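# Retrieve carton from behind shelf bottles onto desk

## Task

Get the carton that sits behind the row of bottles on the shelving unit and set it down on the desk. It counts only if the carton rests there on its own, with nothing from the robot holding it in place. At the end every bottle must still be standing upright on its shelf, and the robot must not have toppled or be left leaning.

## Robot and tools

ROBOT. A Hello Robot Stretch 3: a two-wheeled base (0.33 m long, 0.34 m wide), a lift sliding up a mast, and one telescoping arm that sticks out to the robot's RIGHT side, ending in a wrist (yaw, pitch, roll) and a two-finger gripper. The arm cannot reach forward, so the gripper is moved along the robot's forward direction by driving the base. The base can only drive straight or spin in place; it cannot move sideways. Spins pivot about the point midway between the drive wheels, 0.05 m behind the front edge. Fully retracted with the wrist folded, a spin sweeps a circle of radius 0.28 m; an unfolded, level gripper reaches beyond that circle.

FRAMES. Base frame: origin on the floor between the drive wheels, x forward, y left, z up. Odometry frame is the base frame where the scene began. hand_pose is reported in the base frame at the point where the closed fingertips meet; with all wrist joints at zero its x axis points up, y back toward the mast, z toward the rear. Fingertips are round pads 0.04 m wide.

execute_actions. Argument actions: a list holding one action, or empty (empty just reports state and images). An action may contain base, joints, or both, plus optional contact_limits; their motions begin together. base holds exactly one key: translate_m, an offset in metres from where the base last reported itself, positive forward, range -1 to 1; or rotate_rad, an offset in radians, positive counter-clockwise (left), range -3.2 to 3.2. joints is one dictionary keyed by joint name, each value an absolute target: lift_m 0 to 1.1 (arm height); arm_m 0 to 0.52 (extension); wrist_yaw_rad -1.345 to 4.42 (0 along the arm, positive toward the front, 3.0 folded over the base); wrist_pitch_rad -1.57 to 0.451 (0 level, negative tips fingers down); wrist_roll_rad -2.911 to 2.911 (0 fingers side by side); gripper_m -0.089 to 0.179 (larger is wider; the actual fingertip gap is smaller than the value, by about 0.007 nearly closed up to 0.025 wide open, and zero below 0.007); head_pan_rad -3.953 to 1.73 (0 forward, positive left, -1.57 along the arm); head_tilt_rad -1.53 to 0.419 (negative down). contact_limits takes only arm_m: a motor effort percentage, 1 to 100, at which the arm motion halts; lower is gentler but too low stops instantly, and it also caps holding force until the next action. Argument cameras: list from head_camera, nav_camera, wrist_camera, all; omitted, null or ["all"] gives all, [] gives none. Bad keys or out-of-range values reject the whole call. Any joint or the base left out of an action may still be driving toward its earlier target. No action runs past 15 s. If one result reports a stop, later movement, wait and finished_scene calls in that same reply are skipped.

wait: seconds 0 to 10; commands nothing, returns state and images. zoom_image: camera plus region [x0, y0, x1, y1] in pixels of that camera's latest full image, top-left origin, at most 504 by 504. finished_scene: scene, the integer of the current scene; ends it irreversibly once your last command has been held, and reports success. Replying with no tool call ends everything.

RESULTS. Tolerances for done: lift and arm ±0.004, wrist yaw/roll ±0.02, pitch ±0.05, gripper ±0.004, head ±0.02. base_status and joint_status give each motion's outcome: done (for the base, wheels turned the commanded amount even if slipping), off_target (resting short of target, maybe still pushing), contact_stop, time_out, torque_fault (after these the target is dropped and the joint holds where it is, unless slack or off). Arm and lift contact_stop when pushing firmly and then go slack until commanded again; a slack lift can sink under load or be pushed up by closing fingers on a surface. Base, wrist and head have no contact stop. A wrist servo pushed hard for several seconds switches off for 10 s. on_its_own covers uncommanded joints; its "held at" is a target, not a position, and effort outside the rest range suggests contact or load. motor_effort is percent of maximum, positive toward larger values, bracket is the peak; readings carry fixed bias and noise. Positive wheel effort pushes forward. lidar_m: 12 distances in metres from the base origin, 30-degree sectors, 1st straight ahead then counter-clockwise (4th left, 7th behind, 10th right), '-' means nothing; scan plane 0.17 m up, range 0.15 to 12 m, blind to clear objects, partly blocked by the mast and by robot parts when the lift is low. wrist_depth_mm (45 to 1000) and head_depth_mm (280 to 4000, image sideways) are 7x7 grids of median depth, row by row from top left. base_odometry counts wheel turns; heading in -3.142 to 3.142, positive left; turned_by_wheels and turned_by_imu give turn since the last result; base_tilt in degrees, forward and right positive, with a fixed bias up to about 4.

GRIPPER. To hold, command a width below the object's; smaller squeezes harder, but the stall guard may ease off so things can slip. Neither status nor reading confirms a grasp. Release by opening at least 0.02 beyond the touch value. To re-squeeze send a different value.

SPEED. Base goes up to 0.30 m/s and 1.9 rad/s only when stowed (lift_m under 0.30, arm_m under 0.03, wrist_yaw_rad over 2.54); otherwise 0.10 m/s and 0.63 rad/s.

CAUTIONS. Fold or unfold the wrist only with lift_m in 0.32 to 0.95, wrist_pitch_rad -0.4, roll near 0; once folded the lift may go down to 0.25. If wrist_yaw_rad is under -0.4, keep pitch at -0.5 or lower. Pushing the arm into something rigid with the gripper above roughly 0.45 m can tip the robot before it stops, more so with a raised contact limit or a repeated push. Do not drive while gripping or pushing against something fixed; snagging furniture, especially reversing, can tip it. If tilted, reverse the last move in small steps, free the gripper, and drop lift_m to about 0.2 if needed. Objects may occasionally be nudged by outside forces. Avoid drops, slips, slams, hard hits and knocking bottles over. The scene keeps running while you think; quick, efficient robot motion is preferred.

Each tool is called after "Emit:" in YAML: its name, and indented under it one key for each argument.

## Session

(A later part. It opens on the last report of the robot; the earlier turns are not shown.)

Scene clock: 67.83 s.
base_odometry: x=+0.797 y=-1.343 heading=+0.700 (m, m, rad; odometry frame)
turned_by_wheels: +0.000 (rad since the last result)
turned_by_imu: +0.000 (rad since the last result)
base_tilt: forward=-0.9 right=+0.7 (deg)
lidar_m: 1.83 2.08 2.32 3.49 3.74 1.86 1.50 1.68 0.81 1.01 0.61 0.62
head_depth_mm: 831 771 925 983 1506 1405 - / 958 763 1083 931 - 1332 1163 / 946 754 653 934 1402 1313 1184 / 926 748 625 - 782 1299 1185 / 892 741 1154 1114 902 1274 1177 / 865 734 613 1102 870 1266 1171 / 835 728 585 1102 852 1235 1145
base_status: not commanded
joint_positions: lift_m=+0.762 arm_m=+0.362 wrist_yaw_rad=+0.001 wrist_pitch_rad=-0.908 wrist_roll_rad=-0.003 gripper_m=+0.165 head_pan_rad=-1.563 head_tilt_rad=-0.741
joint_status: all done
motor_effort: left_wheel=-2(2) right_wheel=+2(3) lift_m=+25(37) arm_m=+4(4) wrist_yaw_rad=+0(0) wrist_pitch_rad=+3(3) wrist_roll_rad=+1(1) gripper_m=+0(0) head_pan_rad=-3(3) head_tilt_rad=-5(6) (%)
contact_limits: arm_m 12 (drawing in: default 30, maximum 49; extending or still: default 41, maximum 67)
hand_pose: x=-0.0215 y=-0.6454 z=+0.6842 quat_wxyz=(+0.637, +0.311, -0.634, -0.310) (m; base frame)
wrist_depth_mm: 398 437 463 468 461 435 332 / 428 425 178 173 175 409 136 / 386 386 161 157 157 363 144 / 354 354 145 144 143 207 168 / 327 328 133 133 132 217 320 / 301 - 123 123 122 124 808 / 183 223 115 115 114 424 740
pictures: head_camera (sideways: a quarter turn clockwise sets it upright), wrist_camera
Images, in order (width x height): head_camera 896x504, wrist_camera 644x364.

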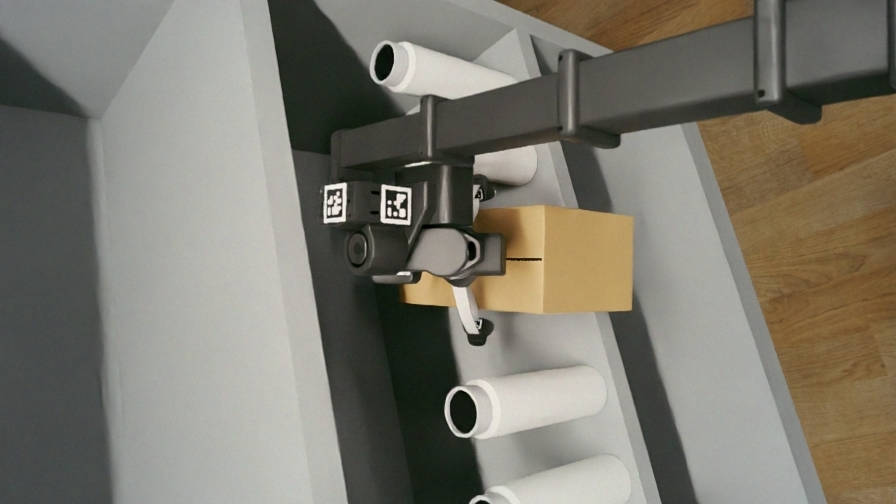

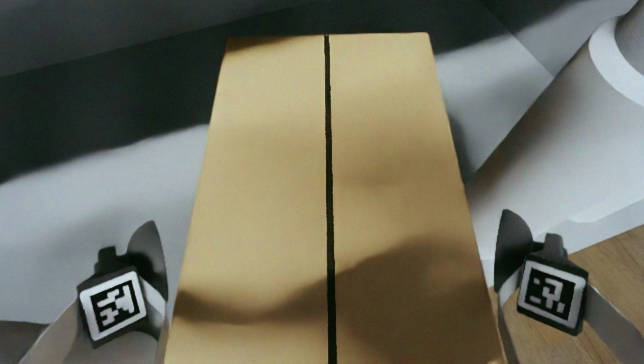

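Emit:
execute_actions:
  actions:
    - {"joints": {"gripper_m": 0.092}}
  cameras: ["wrist_camera"]

Emit:
execute_actions:
  actions:
    - {"joints": {"lift_m": 0.785}}
  cameras: ["head_camera", "wrist_camera"]

Scene clock: 69.27 s.
base_odometry: x=+0.797 y=-1.343 heading=+0.700 (m, m, rad; odometry frame)
turned_by_wheels: +0.000 (rad since the last result)
turned_by_imu: +0.000 (rad since the last result)
base_tilt: forward=-0.9 right=+0.6 (deg)
lidar_m: 1.84 2.08 2.32 3.49 3.74 1.86 1.49 1.68 0.81 1.01 0.61 0.62
head_depth_mm: 832 773 928 981 1508 1408 - / 954 765 1081 932 - 1339 1166 / 953 756 654 939 1396 1309 1185 / 924 748 625 - 779 1297 1179 / 893 743 1163 1111 903 1271 1179 / 860 737 615 1104 872 1272 1170 / 835 731 587 1102 851 1238 1149
base_status: not commanded
joint_positions: lift_m=+0.762 arm_m=+0.362 wrist_yaw_rad=-0.001 wrist_pitch_rad=-0.890 wrist_roll_rad=-0.003 gripper_m=+0.093 head_pan_rad=-1.563 head_tilt_rad=-0.741
joint_status: all done
motor_effort: left_wheel=-2(2) right_wheel=+3(3) lift_m=+26(26) arm_m=+4(5) wrist_yaw_rad=+1(1) wrist_pitch_rad=-4(4) wrist_roll_rad=+1(1) gripper_m=-25(100) head_pan_rad=-3(4) head_tilt_rad=-5(5) (%)
hand_pose: x=-0.0218 y=-0.6493 z=+0.6867 quat_wxyz=(+0.639, +0.305, -0.637, -0.305) (m; base frame)
wrist_depth_mm: 395 430 466 489 480 448 335 / 435 441 192 182 185 425 137 / 401 396 169 164 164 377 143 / 364 360 151 150 148 205 163 / 335 336 138 137 136 218 316 / 305 312 128 127 126 - 815 / 291 239 118 117 117 732 751
pictures: wrist_camera
Images, in order (width x height): wrist_camera 644x364.

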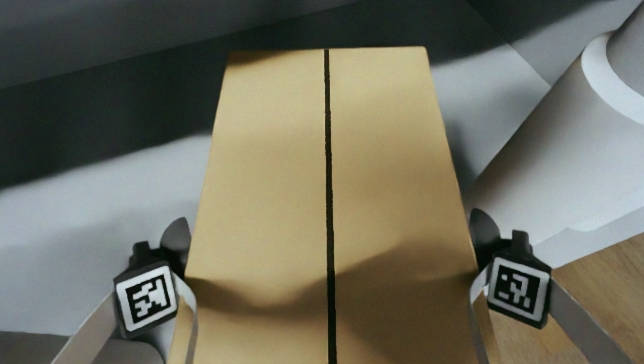

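Scene clock: 70.30 s.
base_odometry: x=+0.797 y=-1.343 heading=+0.700 (m, m, rad; odometry frame)
turned_by_wheels: +0.000 (rad since the last result)
turned_by_imu: +0.000 (rad since the last result)
base_tilt: forward=-0.9 right=+0.7 (deg)
lidar_m: 1.84 2.08 2.33 3.50 3.76 1.86 1.49 1.68 0.81 1.01 0.61 0.62
head_depth_mm: 833 770 927 984 1539 - - / 954 766 1065 - - 1340 1168 / 950 756 640 927 1398 1315 1189 / 925 746 623 784 775 1302 1181 / 892 740 1157 1080 922 1270 1177 / 862 735 613 1105 873 1265 1168 / 834 727 585 1101 853 1237 1143
base_status: not commanded
joint_positions: lift_m=+0.785 arm_m=+0.362 wrist_yaw_rad=-0.001 wrist_pitch_rad=-0.914 wrist_roll_rad=-0.003 gripper_m=+0.096 head_pan_rad=-1.563 head_tilt_rad=-0.741
joint_status: all done
motor_effort: left_wheel=-2(3) right_wheel=+2(4) lift_m=+42(43) arm_m=+4(4) wrist_yaw_rad=+2(1) wrist_pitch_rad=+6(7) wrist_roll_rad=+1(1) gripper_m=-22(25) head_pan_rad=-3(4) head_tilt_rad=-5(5) (%)
hand_pose: x=-0.0218 y=-0.6440 z=+0.7057 quat_wxyz=(+0.635, +0.312, -0.633, -0.312) (m; base frame)
wrist_depth_mm: 401 438 477 489 493 455 343 / 440 452 176 172 173 432 142 / 414 411 162 158 158 388 147 / 379 373 148 147 145 209 172 / 349 350 138 136 136 226 345 / 322 328 129 128 127 - 823 / 183 231 121 120 120 758 765
pictures: head_camera (sideways: a quarter turn clockwise sets it upright), wrist_camera
Images, in order (width x height): head_camera 896x504, wrist_camera 644x364.

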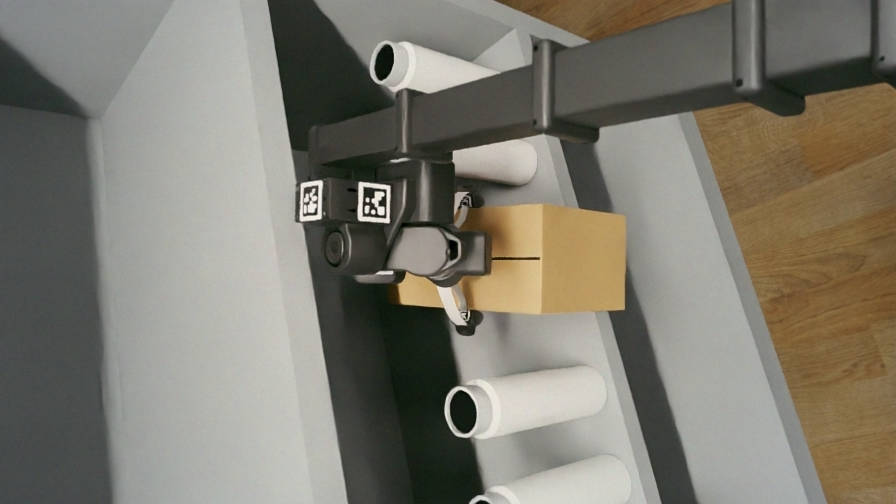

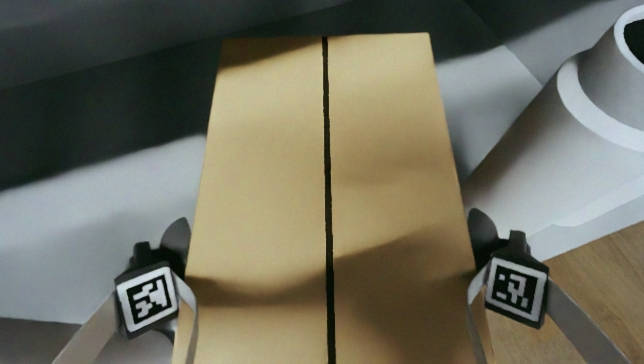

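Emit:
execute_actions:
  actions:
    - {"joints": {"lift_m": 0.80, "arm_m": 0.33}}
  cameras: ["head_camera", "wrist_camera"]

Scene clock: 71.67 s.
base_odometry: x=+0.797 y=-1.343 heading=+0.700 (m, m, rad; odometry frame)
turned_by_wheels: +0.000 (rad since the last result)
turned_by_imu: +0.000 (rad since the last result)
base_tilt: forward=-0.9 right=+0.7 (deg)
lidar_m: 1.84 2.09 2.33 3.50 3.74 1.87 1.50 1.68 0.81 1.01 0.61 0.62
head_depth_mm: 831 772 926 978 1578 - - / 958 764 1063 - 1405 1338 1178 / 951 755 637 919 1005 1308 1187 / 924 747 623 - 724 1295 1184 / 890 741 1160 1111 901 1272 1178 / 862 733 614 1102 871 1268 1172 / 835 728 586 1102 854 1233 1151
base_status: not commanded
joint_positions: lift_m=+0.800 arm_m=+0.330 wrist_yaw_rad=-0.001 wrist_pitch_rad=-0.915 wrist_roll_rad=-0.003 gripper_m=+0.096 head_pan_rad=-1.563 head_tilt_rad=-0.741
joint_status: all done
motor_effort: left_wheel=-2(1) right_wheel=+2(2) lift_m=+42(43) arm_m=-3(5) wrist_yaw_rad=+1(1) wrist_pitch_rad=+6(6) wrist_roll_rad=+1(1) gripper_m=-22(22) head_pan_rad=-4(3) head_tilt_rad=-6(6) (%)
hand_pose: x=-0.0218 y=-0.6124 z=+0.7206 quat_wxyz=(+0.635, +0.313, -0.633, -0.313) (m; base frame)
wrist_depth_mm: 429 472 500 518 517 468 165 / 475 470 177 172 174 224 159 / 435 429 162 159 158 209 187 / 398 390 148 147 146 250 364 / 362 366 138 137 136 356 899 / 173 332 129 128 127 - 826 / 163 228 121 120 120 780 769
pictures: head_camera (sideways: a quarter turn clockwise sets it upright), wrist_camera
Images, in order (width x height): head_camera 896x504, wrist_camera 644x364.

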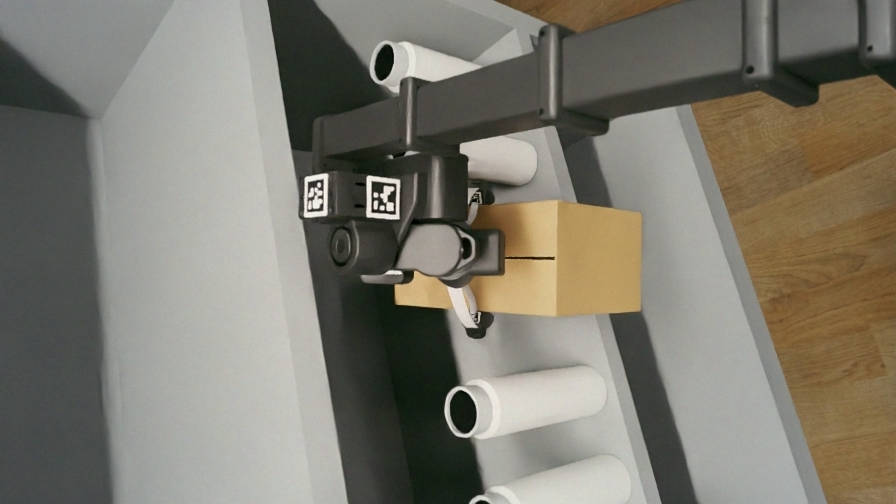

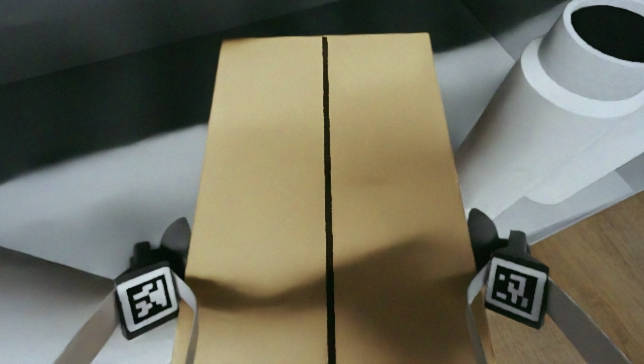

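Emit:
execute_actions:
  actions:
    - {"joints": {"arm_m": 0.01}}
  cameras: ["head_camera", "wrist_camera"]

Scene clock: 75.83 s.
base_odometry: x=+0.797 y=-1.343 heading=+0.700 (m, m, rad; odometry frame)
turned_by_wheels: +0.000 (rad since the last result)
turned_by_imu: +0.001 (rad since the last result)
base_tilt: forward=-0.9 right=+0.7 (deg)
lidar_m: 1.84 2.08 2.33 3.46 3.74 1.87 1.50 1.68 0.81 1.01 0.61 0.62
head_depth_mm: 832 773 924 982 1266 1421 - / 956 766 1099 942 1280 1363 - / 949 756 1268 1063 983 1307 - / 923 749 1214 1119 947 590 - / 892 740 1158 1114 946 594 524 / 864 735 613 1104 872 1268 1166 / 836 728 586 1104 851 1235 1144
base_status: not commanded
joint_positions: lift_m=+0.800 arm_m=+0.010 wrist_yaw_rad=+0.000 wrist_pitch_rad=-0.916 wrist_roll_rad=-0.003 gripper_m=+0.096 head_pan_rad=-1.563 head_tilt_rad=-0.741
joint_status: all done
motor_effort: left_wheel=-1(2) right_wheel=+2(2) lift_m=+41(41) arm_m=-4(4) wrist_yaw_rad=+1(1) wrist_pitch_rad=+6(6) wrist_roll_rad=+1(1) gripper_m=-22(22) head_pan_rad=-3(3) head_tilt_rad=-6(6) (%)
hand_pose: x=-0.0216 y=-0.2923 z=+0.7205 quat_wxyz=(+0.635, +0.313, -0.633, -0.313) (m; base frame)
wrist_depth_mm: 314 507 509 518 482 526 - / 374 431 175 172 173 742 - / 420 441 162 157 157 - - / 508 866 148 147 146 978 988 / 916 728 138 137 136 894 912 / 870 877 129 128 127 - 844 / 823 793 121 121 120 781 777
pictures: head_camera (sideways: a quarter turn clockwise sets it upright), wrist_camera
Images, in order (width x height): head_camera 896x504, wrist_camera 644x364.

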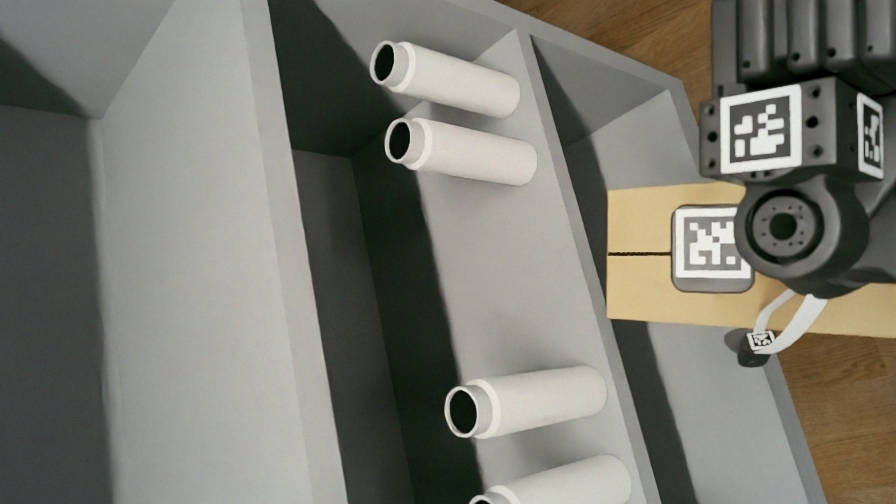

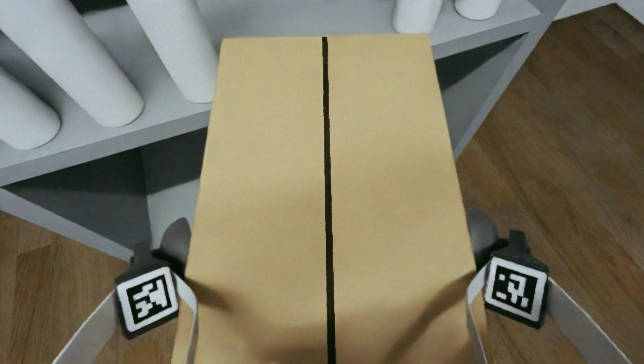

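Emit:
execute_actions:
  actions:
    - {"base": {"rotate_rad": -1.345}, "joints": {"head_pan_rad": -3.14, "head_tilt_rad": -0.35}}

Emit:
execute_actions:
  actions:
    - {"base": {"translate_m": -1.0}}

Scene clock: 79.07 s.
base_odometry: x=+0.797 y=-1.343 heading=-0.645 (m, m, rad; odometry frame)
turned_by_wheels: -1.345 (rad since the last result)
turned_by_imu: -1.327 (rad since the last result)
base_tilt: forward=-1.0 right=+0.6 (deg)
lidar_m: 1.01 0.61 1.33 2.09 2.11 2.70 3.32 2.34 1.50 1.68 1.63 0.81
head_depth_mm: 3508 3715 3974 3828 2531 1883 1488 / 3436 3662 3842 3727 2528 1876 1489 / 3380 3639 3811 3739 2497 1867 1503 / 3373 3566 3761 3751 2483 1853 1476 / 3318 3499 3686 3483 2463 1845 1474 / 3279 3491 3718 3697 2441 1841 1468 / 3241 3430 3660 3662 2444 1834 1456
base_status: done
joint_positions: lift_m=+0.800 arm_m=+0.010 wrist_yaw_rad=+0.000 wrist_pitch_rad=-0.916 wrist_roll_rad=-0.003 gripper_m=+0.096 head_pan_rad=-3.133 head_tilt_rad=-0.359
joint_status: all done
motor_effort: left_wheel=+1(5) right_wheel=-2(7) lift_m=+41(41) arm_m=-4(4) wrist_yaw_rad=+1(1) wrist_pitch_rad=+6(6) wrist_roll_rad=+1(1) gripper_m=-22(22) head_pan_rad=-3(44) head_tilt_rad=+4(32) (%)
hand_pose: x=-0.0216 y=-0.2923 z=+0.7205 quat_wxyz=(+0.635, +0.313, -0.633, -0.313) (m; base frame)
wrist_depth_mm: - - - - - - - / - - 175 172 174 - - / - - 162 158 157 - - / - - 148 147 146 987 993 / 845 932 138 137 136 918 894 / 799 884 129 128 127 - 846 / 743 807 121 120 120 779 785
pictures: head_camera (sideways: a quarter turn clockwise sets it upright), nav_camera (sideways: a quarter turn counterclockwise sets it upright), wrist_camera
Images, in order (width x height): head_camera 896x504, nav_camera 672x504, wrist_camera 644x364.

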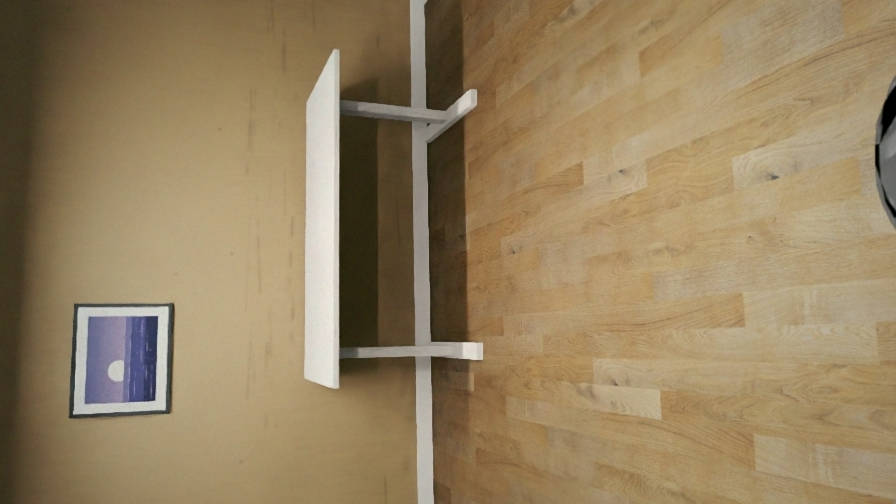

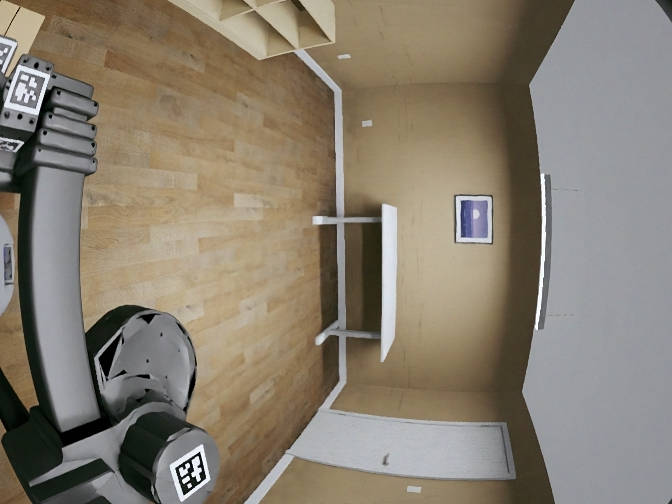

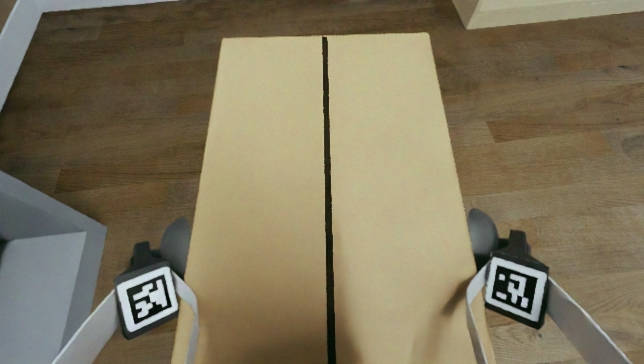

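Scene clock: 90.57 s.
base_odometry: x=-0.002 y=-0.742 heading=-0.645 (m, m, rad; odometry frame)
turned_by_wheels: +0.000 (rad since the last result)
turned_by_imu: -0.006 (rad since the last result)
base_tilt: forward=-0.9 right=+0.7 (deg)
lidar_m: 1.55 2.04 2.13 1.98 2.01 2.52 2.31 2.80 1.69 1.44 1.42 1.70
head_depth_mm: 2562 2721 2850 3169 2516 1891 1491 / 2509 2681 2835 3127 2529 1863 1487 / 2477 2643 2789 3043 2495 1862 1501 / 2444 2597 2715 3000 2480 1846 1473 / 2401 2576 2688 2951 2486 1856 1473 / 2373 2534 2648 2853 2462 1847 1468 / 2339 2489 2661 2846 2452 1828 1460
base_status: done
joint_positions: lift_m=+0.800 arm_m=+0.010 wrist_yaw_rad=+0.000 wrist_pitch_rad=-0.916 wrist_roll_rad=-0.003 gripper_m=+0.096 head_pan_rad=-3.133 head_tilt_rad=-0.359
joint_status: not commanded
motor_effort: left_wheel=+1(3) right_wheel=-2(8) lift_m=+42(42) arm_m=-4(3) wrist_yaw_rad=+1(1) wrist_pitch_rad=+6(6) wrist_roll_rad=+1(1) gripper_m=-22(22) head_pan_rad=-4(3) head_tilt_rad=+4(5) (%)
hand_pose: x=-0.0216 y=-0.2923 z=+0.7205 quat_wxyz=(+0.635, +0.313, -0.633, -0.313) (m; base frame)
wrist_depth_mm: - - - - - - - / - - 176 172 172 - - / - - 162 158 157 - - / - - 148 147 146 992 963 / 941 936 137 137 136 913 908 / 851 888 128 128 127 - 831 / 825 789 121 121 120 783 785
pictures: head_camera (sideways: a quarter turn clockwise sets it upright), nav_camera (sideways: a quarter turn counterclockwise sets it upright), wrist_camera
Images, in order (width x height): head_camera 896x504, nav_camera 672x504, wrist_camera 644x364.

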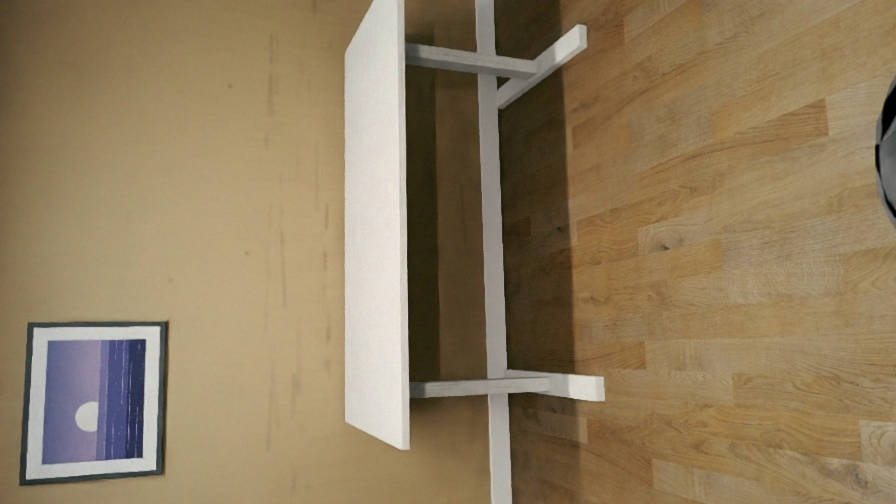

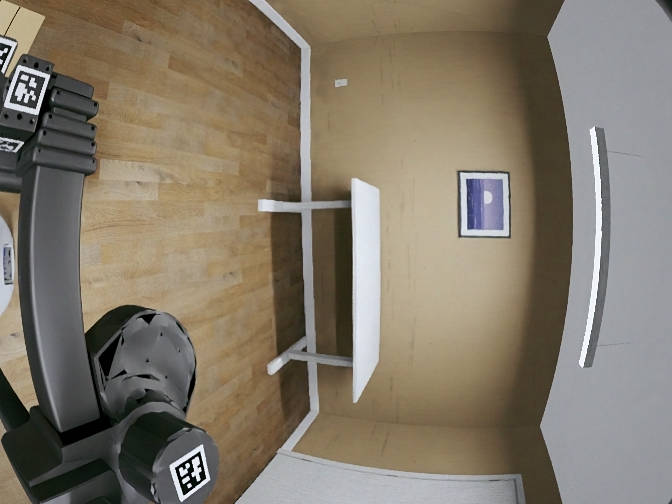

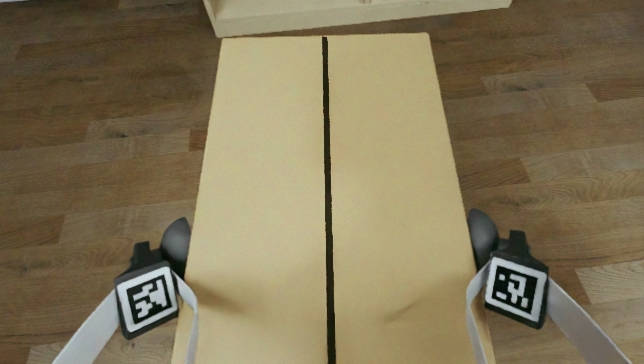

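Emit:
execute_actions:
  actions:
    - {"base": {"translate_m": -1.0}, "joints": {"lift_m": 1.03, "head_tilt_rad": -0.6}}
  cameras: ["head_camera", "wrist_camera"]

Scene clock: 101.67 s.
base_odometry: x=-0.801 y=-0.141 heading=-0.645 (m, m, rad; odometry frame)
turned_by_wheels: +0.000 (rad since the last result)
turned_by_imu: -0.006 (rad since the last result)
base_tilt: forward=-0.9 right=+0.6 (deg)
lidar_m: 2.54 3.04 2.01 1.84 1.87 1.63 1.76 1.34 2.05 1.51 1.64 1.95
head_depth_mm: 1590 1731 - - - - 1203 / 1572 1684 - - - - 1199 / 1540 1684 - - - - 1195 / 1522 1668 - - - - 1192 / 1506 1666 1420 - - - 1189 / 1495 1647 1407 - - - 1191 / 1475 1615 1397 - - - 1180
base_status: done
joint_positions: lift_m=+1.030 arm_m=+0.010 wrist_yaw_rad=+0.000 wrist_pitch_rad=-0.916 wrist_roll_rad=-0.003 gripper_m=+0.096 head_pan_rad=-3.133 head_tilt_rad=-0.593
joint_status: all done
motor_effort: left_wheel=+1(3) right_wheel=-2(7) lift_m=+42(43) arm_m=-4(4) wrist_yaw_rad=+1(1) wrist_pitch_rad=+6(6) wrist_roll_rad=+1(1) gripper_m=-22(22) head_pan_rad=-3(4) head_tilt_rad=-5(24) (%)
hand_pose: x=-0.0216 y=-0.2923 z=+0.9505 quat_wxyz=(+0.635, +0.313, -0.633, -0.313) (m; base frame)
wrist_depth_mm: - - - - - - - / - - 176 171 173 - - / - - 162 157 158 - - / - - 148 146 145 - - / - - 137 136 135 - - / - - 129 128 127 - - / - - 121 120 120 966 987
pictures: head_camera (sideways: a quarter turn clockwise sets it upright), wrist_camera
Images, in order (width x height): head_camera 896x504, wrist_camera 644x364.

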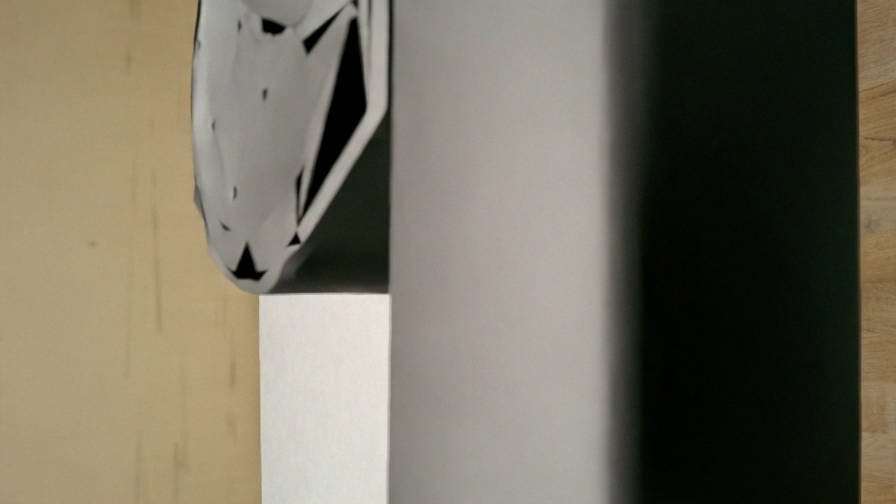

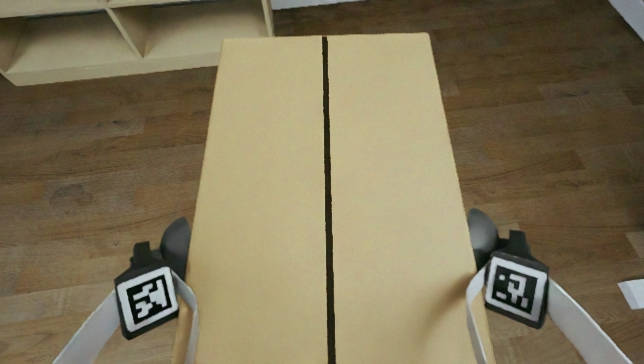

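Emit:
execute_actions:
  actions:
    - {"base": {"translate_m": -0.4}, "joints": {"lift_m": 1.05, "head_pan_rad": -1.3, "head_tilt_rad": -0.8}}
  cameras: []

Emit:
execute_actions:
  actions:
    - {"base": {"rotate_rad": -1.49}}

Scene clock: 106.90 s.
base_odometry: x=-1.121 y=+0.099 heading=-0.645 (m, m, rad; odometry frame)
turned_by_wheels: +0.000 (rad since the last result)
turned_by_imu: -0.002 (rad since the last result)
base_tilt: forward=-1.0 right=+0.7 (deg)
lidar_m: 2.93 2.96 1.97 1.80 1.82 1.29 1.37 0.97 1.74 1.94 1.61 2.26
head_depth_mm: 1691 1876 - - - - 345 / 1706 1951 2151 398 - 293 339 / 1730 1967 2180 416 340 303 374 / 1733 1991 2170 1825 1491 309 1102 / 1755 1937 2085 1809 1529 1322 1159 / 1785 1856 2025 1813 1522 1310 1155 / 1787 1923 2040 1792 1512 1307 1148
base_status: done
joint_positions: lift_m=+1.050 arm_m=+0.010 wrist_yaw_rad=+0.000 wrist_pitch_rad=-0.916 wrist_roll_rad=-0.003 gripper_m=+0.096 head_pan_rad=-1.307 head_tilt_rad=-0.790
joint_status: all done
motor_effort: left_wheel=+2(3) right_wheel=-2(8) lift_m=+42(43) arm_m=-4(4) wrist_yaw_rad=+1(0) wrist_pitch_rad=+6(6) wrist_roll_rad=+1(1) gripper_m=-22(22) head_pan_rad=+4(45) head_tilt_rad=-6(26) (%)
hand_pose: x=-0.0216 y=-0.2923 z=+0.9705 quat_wxyz=(+0.635, +0.313, -0.633, -0.313) (m; base frame)
wrist_depth_mm: - - - - - - - / - - 176 172 173 - - / - - 162 159 158 - - / - - 148 147 145 - - / - - 137 137 136 - - / - - 129 128 127 - - / - - 121 120 119 983 -
pictures: none
No camera images: the call's "cameras" was empty. Leave "cameras" out to get every camera's image.

Scene clock: 110.23 s.
base_odometry: x=-1.121 y=+0.099 heading=-2.135 (m, m, rad; odometry frame)
turned_by_wheels: -1.490 (rad since the last result)
turned_by_imu: -1.470 (rad since the last result)
base_tilt: forward=-1.0 right=+0.7 (deg)
lidar_m: 1.85 1.61 2.25 2.94 2.68 1.91 1.80 1.85 1.29 1.37 0.96 1.87
head_depth_mm: 1153 1251 - - - - 344 / 1178 1265 1061 398 - 293 339 / 1202 1281 984 416 340 303 375 / 1231 1279 980 840 1482 309 1100 / 1248 1259 971 864 1498 1319 1154 / 1280 1433 968 1667 1514 1311 1154 / 1304 1504 1652 1701 1515 1307 1152
base_status: done
joint_positions: lift_m=+1.050 arm_m=+0.010 wrist_yaw_rad=+0.000 wrist_pitch_rad=-0.916 wrist_roll_rad=-0.003 gripper_m=+0.096 head_pan_rad=-1.307 head_tilt_rad=-0.790
joint_status: not commanded
motor_effort: left_wheel=+1(4) right_wheel=-3(7) lift_m=+41(42) arm_m=-4(4) wrist_yaw_rad=+0(1) wrist_pitch_rad=+6(6) wrist_roll_rad=+1(1) gripper_m=-22(22) head_pan_rad=+4(4) head_tilt_rad=-6(6) (%)
hand_pose: x=-0.0216 y=-0.2923 z=+0.9705 quat_wxyz=(+0.635, +0.313, -0.633, -0.313) (m; base frame)
wrist_depth_mm: - 623 623 625 613 602 600 / 598 570 176 173 173 544 542 / - 528 162 158 158 - - / - - 147 147 146 - - / - - 138 136 136 - - / - - 129 128 127 - - / - - 121 121 120 - -
pictures: head_camera (sideways: a quarter turn clockwise sets it upright), nav_camera (sideways: a quarter turn counterclockwise sets it upright), wrist_camera
Images, in order (width x height): head_camera 896x504, nav_camera 672x504, wrist_camera 644x364.

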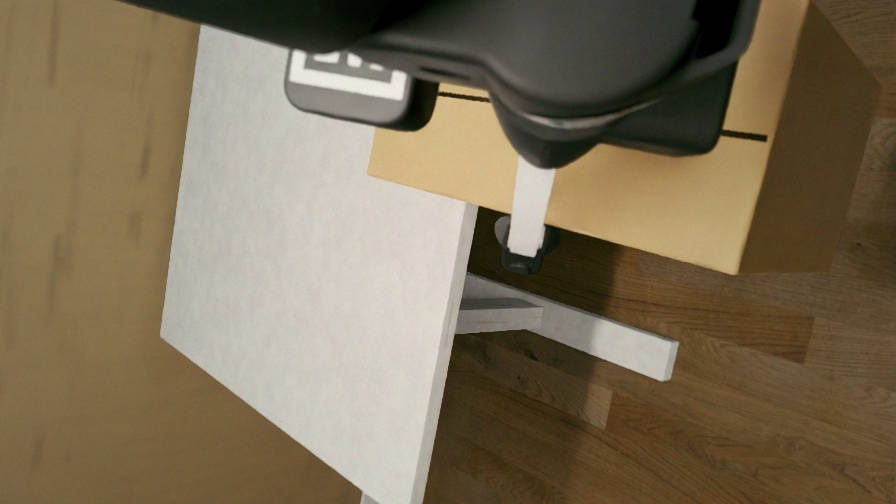

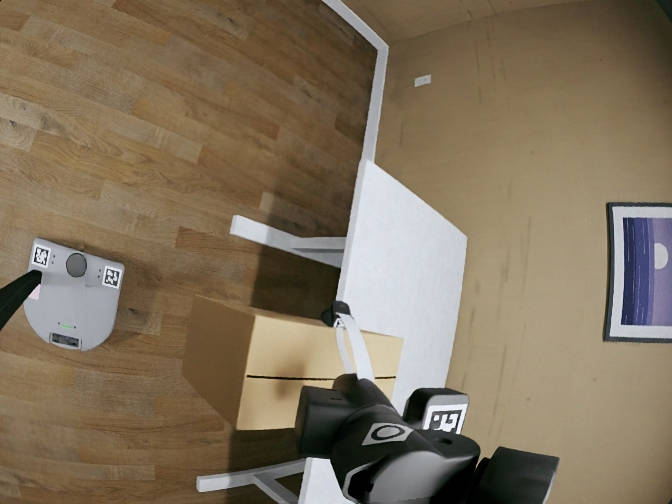

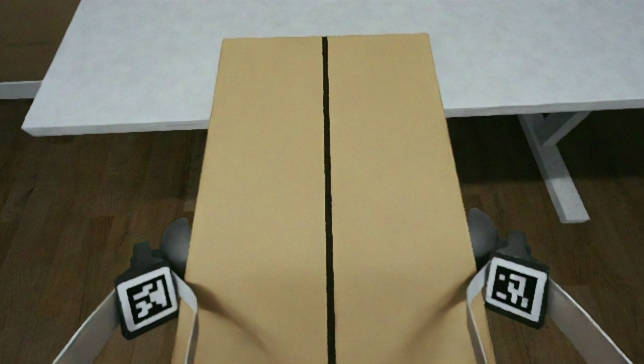

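Emit:
execute_actions:
  actions:
    - {"joints": {"arm_m": 0.51, "head_pan_rad": -1.45, "head_tilt_rad": -0.7}}

Scene clock: 115.20 s.
base_odometry: x=-1.121 y=+0.099 heading=-2.135 (m, m, rad; odometry frame)
turned_by_wheels: +0.000 (rad since the last result)
turned_by_imu: +0.001 (rad since the last result)
base_tilt: forward=-0.9 right=+0.7 (deg)
lidar_m: 1.85 1.61 2.25 2.93 2.67 1.91 1.80 1.86 1.29 1.37 0.97 1.87
head_depth_mm: 1167 1300 1155 896 1574 1404 1214 / - 1270 1061 886 1571 1403 1206 / 1154 774 689 831 1567 1383 1198 / 1172 1299 1084 854 1594 1387 1203 / 1183 1331 1122 874 1581 1379 1196 / 1189 1321 1113 871 1497 1350 1190 / 1198 1355 1108 863 1606 1366 1182
base_status: not commanded
joint_positions: lift_m=+1.050 arm_m=+0.510 wrist_yaw_rad=+0.000 wrist_pitch_rad=-0.916 wrist_roll_rad=-0.003 gripper_m=+0.096 head_pan_rad=-1.443 head_tilt_rad=-0.705
joint_status: all done
motor_effort: left_wheel=+1(1) right_wheel=-2(3) lift_m=+42(42) arm_m=+4(5) wrist_yaw_rad=+0(1) wrist_pitch_rad=+6(6) wrist_roll_rad=+1(1) gripper_m=-23(22) head_pan_rad=-4(21) head_tilt_rad=+2(15) (%)
hand_pose: x=-0.0216 y=-0.7917 z=+0.9705 quat_wxyz=(+0.635, +0.313, -0.633, -0.313) (m; base frame)
wrist_depth_mm: 648 626 612 611 615 590 594 / 574 556 176 172 174 547 538 / 511 512 162 158 157 496 485 / 464 468 148 147 145 449 448 / 428 436 137 136 136 417 416 / 401 402 129 128 127 - 387 / 378 366 121 121 120 359 361
pictures: head_camera (sideways: a quarter turn clockwise sets it upright), nav_camera (sideways: a quarter turn counterclockwise sets it upright), wrist_camera
Images, in order (width x height): head_camera 896x504, nav_camera 672x504, wrist_camera 644x364.

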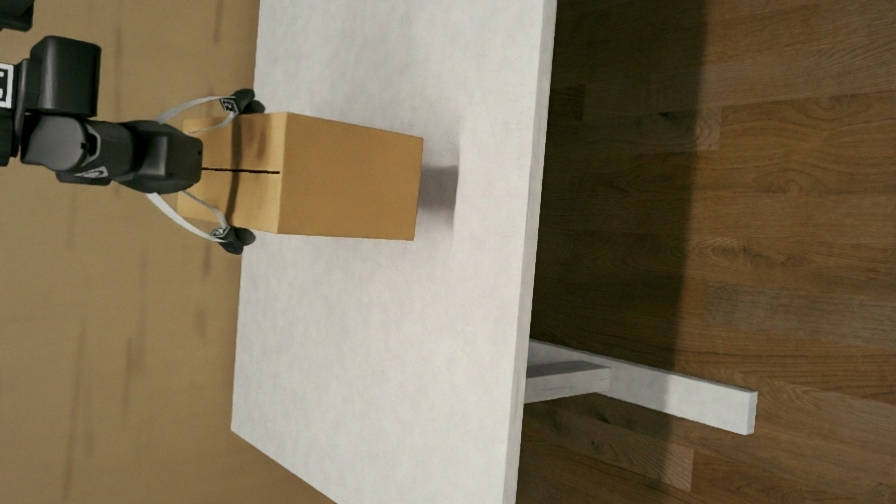

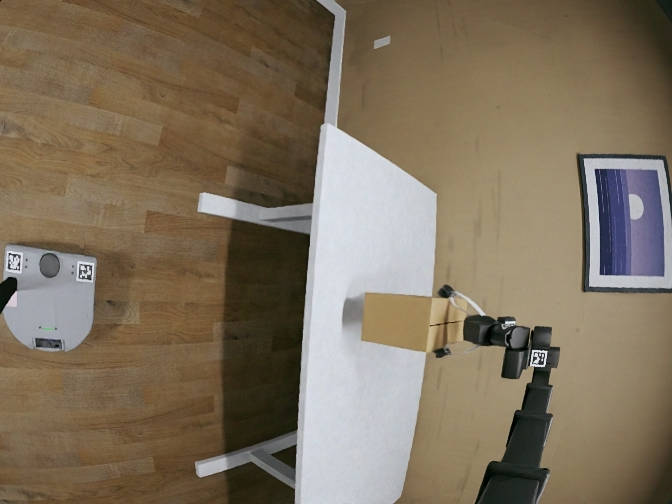

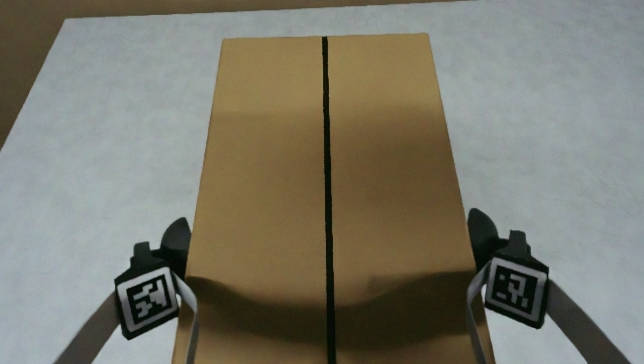

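Emit:
execute_actions:
  actions:
    - {"joints": {"lift_m": 0.966}}
  cameras: ["head_camera", "wrist_camera"]

Scene clock: 116.93 s.
base_odometry: x=-1.121 y=+0.099 heading=-2.135 (m, m, rad; odometry frame)
turned_by_wheels: +0.000 (rad since the last result)
turned_by_imu: +0.000 (rad since the last result)
base_tilt: forward=-0.9 right=+0.7 (deg)
lidar_m: 1.85 1.62 2.25 2.93 2.68 1.91 1.80 1.86 1.29 1.37 0.97 1.87
head_depth_mm: 1118 1332 1154 895 1584 1391 1209 / 1124 1353 1080 886 1572 1398 1206 / 1152 1297 736 806 1565 1395 1208 / 1177 1328 1080 826 1595 1389 1199 / 1190 1332 1122 874 1586 1383 1192 / 1195 1324 1112 869 1495 1351 1189 / 1200 1351 1106 865 1621 1365 1181
base_status: not commanded
joint_positions: lift_m=+0.966 arm_m=+0.510 wrist_yaw_rad=+0.000 wrist_pitch_rad=-0.916 wrist_roll_rad=-0.003 gripper_m=+0.096 head_pan_rad=-1.443 head_tilt_rad=-0.705
joint_status: all done
motor_effort: left_wheel=+1(1) right_wheel=-3(3) lift_m=+27(38) arm_m=+4(4) wrist_yaw_rad=+1(0) wrist_pitch_rad=+6(6) wrist_roll_rad=+1(1) gripper_m=-22(22) head_pan_rad=-4(4) head_tilt_rad=+2(2) (%)
hand_pose: x=-0.0216 y=-0.7917 z=+0.8871 quat_wxyz=(+0.635, +0.313, -0.633, -0.313) (m; base frame)
wrist_depth_mm: 495 497 495 484 483 475 476 / 446 445 176 171 173 428 426 / 406 400 162 159 158 393 391 / 370 368 149 147 146 357 356 / 346 343 138 137 136 330 330 / 318 323 129 128 128 - 310 / 299 289 121 120 120 285 287
pictures: head_camera (sideways: a quarter turn clockwise sets it upright), wrist_camera
Images, in order (width x height): head_camera 896x504, wrist_camera 644x364.

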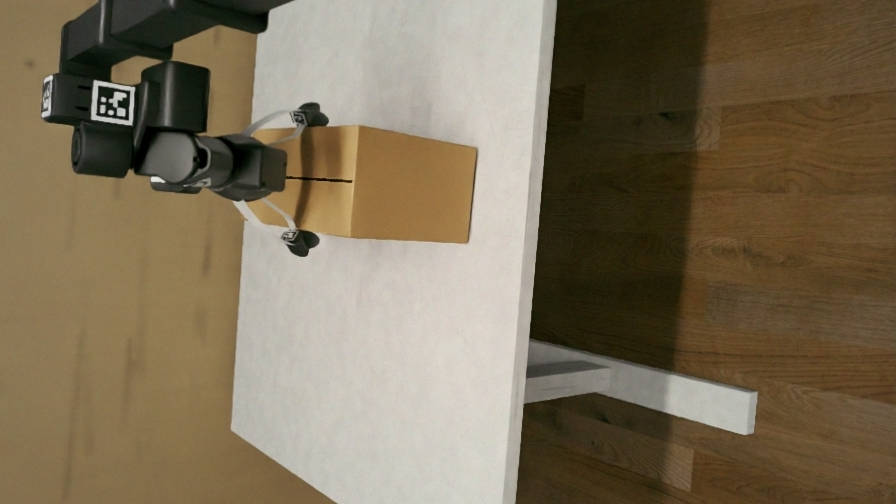

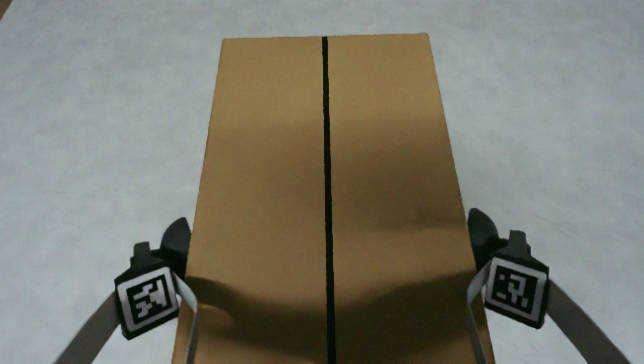

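Emit:
execute_actions:
  actions:
    - {"joints": {"lift_m": 0.954}}
  cameras: ["wrist_camera"]

Scene clock: 117.90 s.
base_odometry: x=-1.121 y=+0.099 heading=-2.135 (m, m, rad; odometry frame)
turned_by_wheels: +0.000 (rad since the last result)
turned_by_imu: +0.000 (rad since the last result)
base_tilt: forward=-1.0 right=+0.7 (deg)
lidar_m: 1.85 1.61 2.25 2.93 2.68 1.90 1.80 1.86 1.29 1.37 0.96 1.87
head_depth_mm: 1133 1345 1116 895 1579 1398 1206 / 1129 1355 1104 887 1571 1394 1209 / 1170 1293 748 800 1568 1382 1202 / 1178 1325 1082 828 1601 1385 1199 / 1184 1334 1123 875 1594 1377 1198 / 1194 1321 1109 869 1490 1347 1192 / 1198 1351 1104 865 1610 1367 1185
base_status: not commanded
joint_positions: lift_m=+0.954 arm_m=+0.510 wrist_yaw_rad=+0.000 wrist_pitch_rad=-0.911 wrist_roll_rad=-0.003 gripper_m=+0.096 head_pan_rad=-1.443 head_tilt_rad=-0.705
joint_status: all done
motor_effort: left_wheel=+1(2) right_wheel=-1(3) lift_m=+23(26) arm_m=+4(5) wrist_yaw_rad=+1(0) wrist_pitch_rad=+4(6) wrist_roll_rad=+1(1) gripper_m=-22(22) head_pan_rad=-4(3) head_tilt_rad=+2(2) (%)
hand_pose: x=-0.0216 y=-0.7927 z=+0.8759 quat_wxyz=(+0.636, +0.311, -0.634, -0.311) (m; base frame)
wrist_depth_mm: 486 482 485 470 472 461 460 / 436 432 189 179 182 420 412 / 394 393 168 163 163 380 376 / 363 359 151 149 148 350 349 / 332 336 138 138 137 324 322 / 307 311 129 128 127 - 297 / 289 278 120 119 119 275 278
pictures: wrist_camera
Images, in order (width x height): wrist_camera 644x364.

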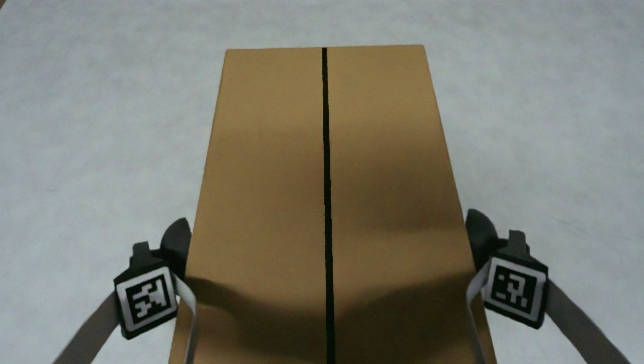

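Resting flat. Release and lift away.

Emit:
execute_actions:
  actions:
    - {"joints": {"gripper_m": 0.17}}
  cameras: []

Emit:
execute_actions:
  actions:
    - {"joints": {"lift_m": 1.02, "head_pan_rad": 1.5, "head_tilt_rad": -0.2}}

Scene clock: 119.23 s.
base_odometry: x=-1.121 y=+0.099 heading=-2.135 (m, m, rad; odometry frame)
turned_by_wheels: +0.000 (rad since the last result)
turned_by_imu: +0.000 (rad since the last result)
base_tilt: forward=-0.9 right=+0.7 (deg)
lidar_m: 1.85 1.61 2.25 2.94 2.68 1.91 1.80 1.86 1.29 1.37 0.96 1.87
head_depth_mm: 1136 1345 1113 894 1582 1400 1210 / 1131 1355 1098 887 1577 1400 1204 / 1165 1295 748 801 1572 1393 1206 / 1178 1332 1083 827 1602 1387 1199 / 1187 1332 1117 871 1582 1372 1190 / 1191 1324 1112 869 1494 1345 1188 / 1198 1355 1108 865 1612 1368 1186
base_status: not commanded
joint_positions: lift_m=+0.954 arm_m=+0.510 wrist_yaw_rad=+0.000 wrist_pitch_rad=-0.909 wrist_roll_rad=-0.003 gripper_m=+0.170 head_pan_rad=-1.443 head_tilt_rad=-0.705
joint_status: all done
motor_effort: left_wheel=+1(1) right_wheel=-2(1) lift_m=+25(25) arm_m=+4(5) wrist_yaw_rad=+1(1) wrist_pitch_rad=+4(4) wrist_roll_rad=+1(1) gripper_m=+1(98) head_pan_rad=-4(3) head_tilt_rad=+2(2) (%)
hand_pose: x=-0.0216 y=-0.7931 z=+0.8761 quat_wxyz=(+0.636, +0.311, -0.634, -0.310) (m; base frame)
wrist_depth_mm: 487 483 476 477 473 465 459 / 435 433 188 180 182 419 414 / 393 394 167 163 162 382 379 / 362 358 151 149 148 348 347 / 331 335 138 137 136 325 319 / 308 303 128 127 127 292 300 / 288 281 120 119 118 272 277
pictures: none
No camera images: the call's "cameras" was empty. Leave "cameras" out to get every camera's image.

Scene clock: 121.23 s.
base_odometry: x=-1.121 y=+0.099 heading=-2.135 (m, m, rad; odometry frame)
turned_by_wheels: +0.000 (rad since the last result)
turned_by_imu: +0.000 (rad since the last result)
base_tilt: forward=-0.9 right=+0.7 (deg)
lidar_m: 1.85 1.61 2.25 2.94 2.68 1.91 1.80 1.86 1.29 1.36 0.97 1.88
head_depth_mm: 3281 3460 3592 3757 3384 2293 1731 / 3237 3362 3519 3717 3356 2277 1719 / 3203 3215 3378 3291 3256 2285 1719 / 3155 3276 3388 3532 3208 2261 1716 / 3134 3222 3327 3458 3179 2259 1703 / 3107 3146 3309 3451 3292 2244 1701 / 3010 3144 3285 3385 3288 2239 1697
base_status: not commanded
joint_positions: lift_m=+1.020 arm_m=+0.510 wrist_yaw_rad=+0.000 wrist_pitch_rad=-0.909 wrist_roll_rad=-0.003 gripper_m=+0.170 head_pan_rad=+1.493 head_tilt_rad=-0.211
joint_status: all done
motor_effort: left_wheel=+1(1) right_wheel=-1(2) lift_m=+40(41) arm_m=+4(4) wrist_yaw_rad=+1(1) wrist_pitch_rad=+4(4) wrist_roll_rad=+1(1) gripper_m=+0(0) head_pan_rad=+4(47) head_tilt_rad=+6(37) (%)
hand_pose: x=-0.0216 y=-0.7931 z=+0.9414 quat_wxyz=(+0.636, +0.311, -0.634, -0.310) (m; base frame)
wrist_depth_mm: 626 577 578 573 569 559 555 / 526 520 524 512 502 504 496 / 474 470 468 243 456 464 461 / 441 433 422 223 404 424 419 / 403 401 387 205 211 390 388 / 373 368 197 191 193 363 362 / 348 341 183 178 179 337 332
pictures: head_camera (sideways: a quarter turn clockwise sets it upright), nav_camera (sideways: a quarter turn counterclockwise sets it upright), wrist_camera
Images, in order (width x height): head_camera 896x504, nav_camera 672x504, wrist_camera 644x364.

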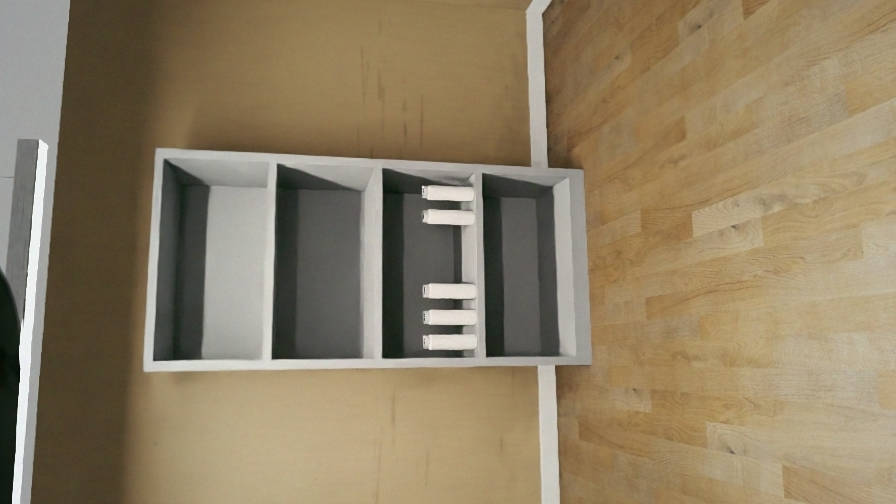

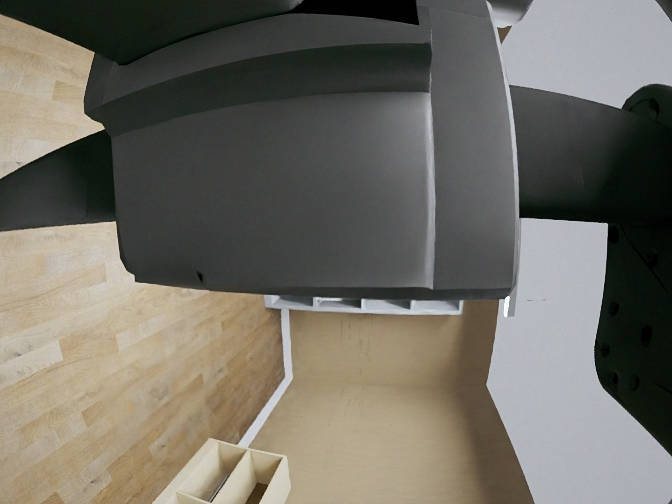

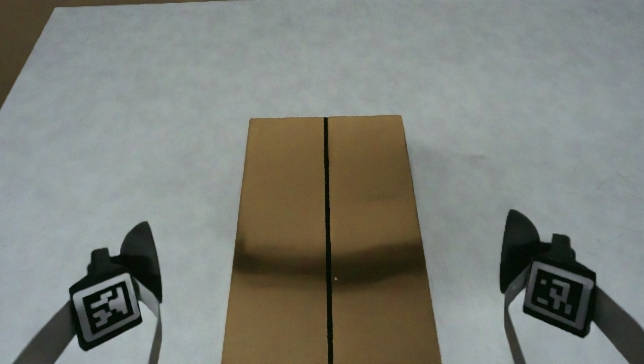

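Emit:
finished_scene:
  scene: 1

The scene is finished: the task was done.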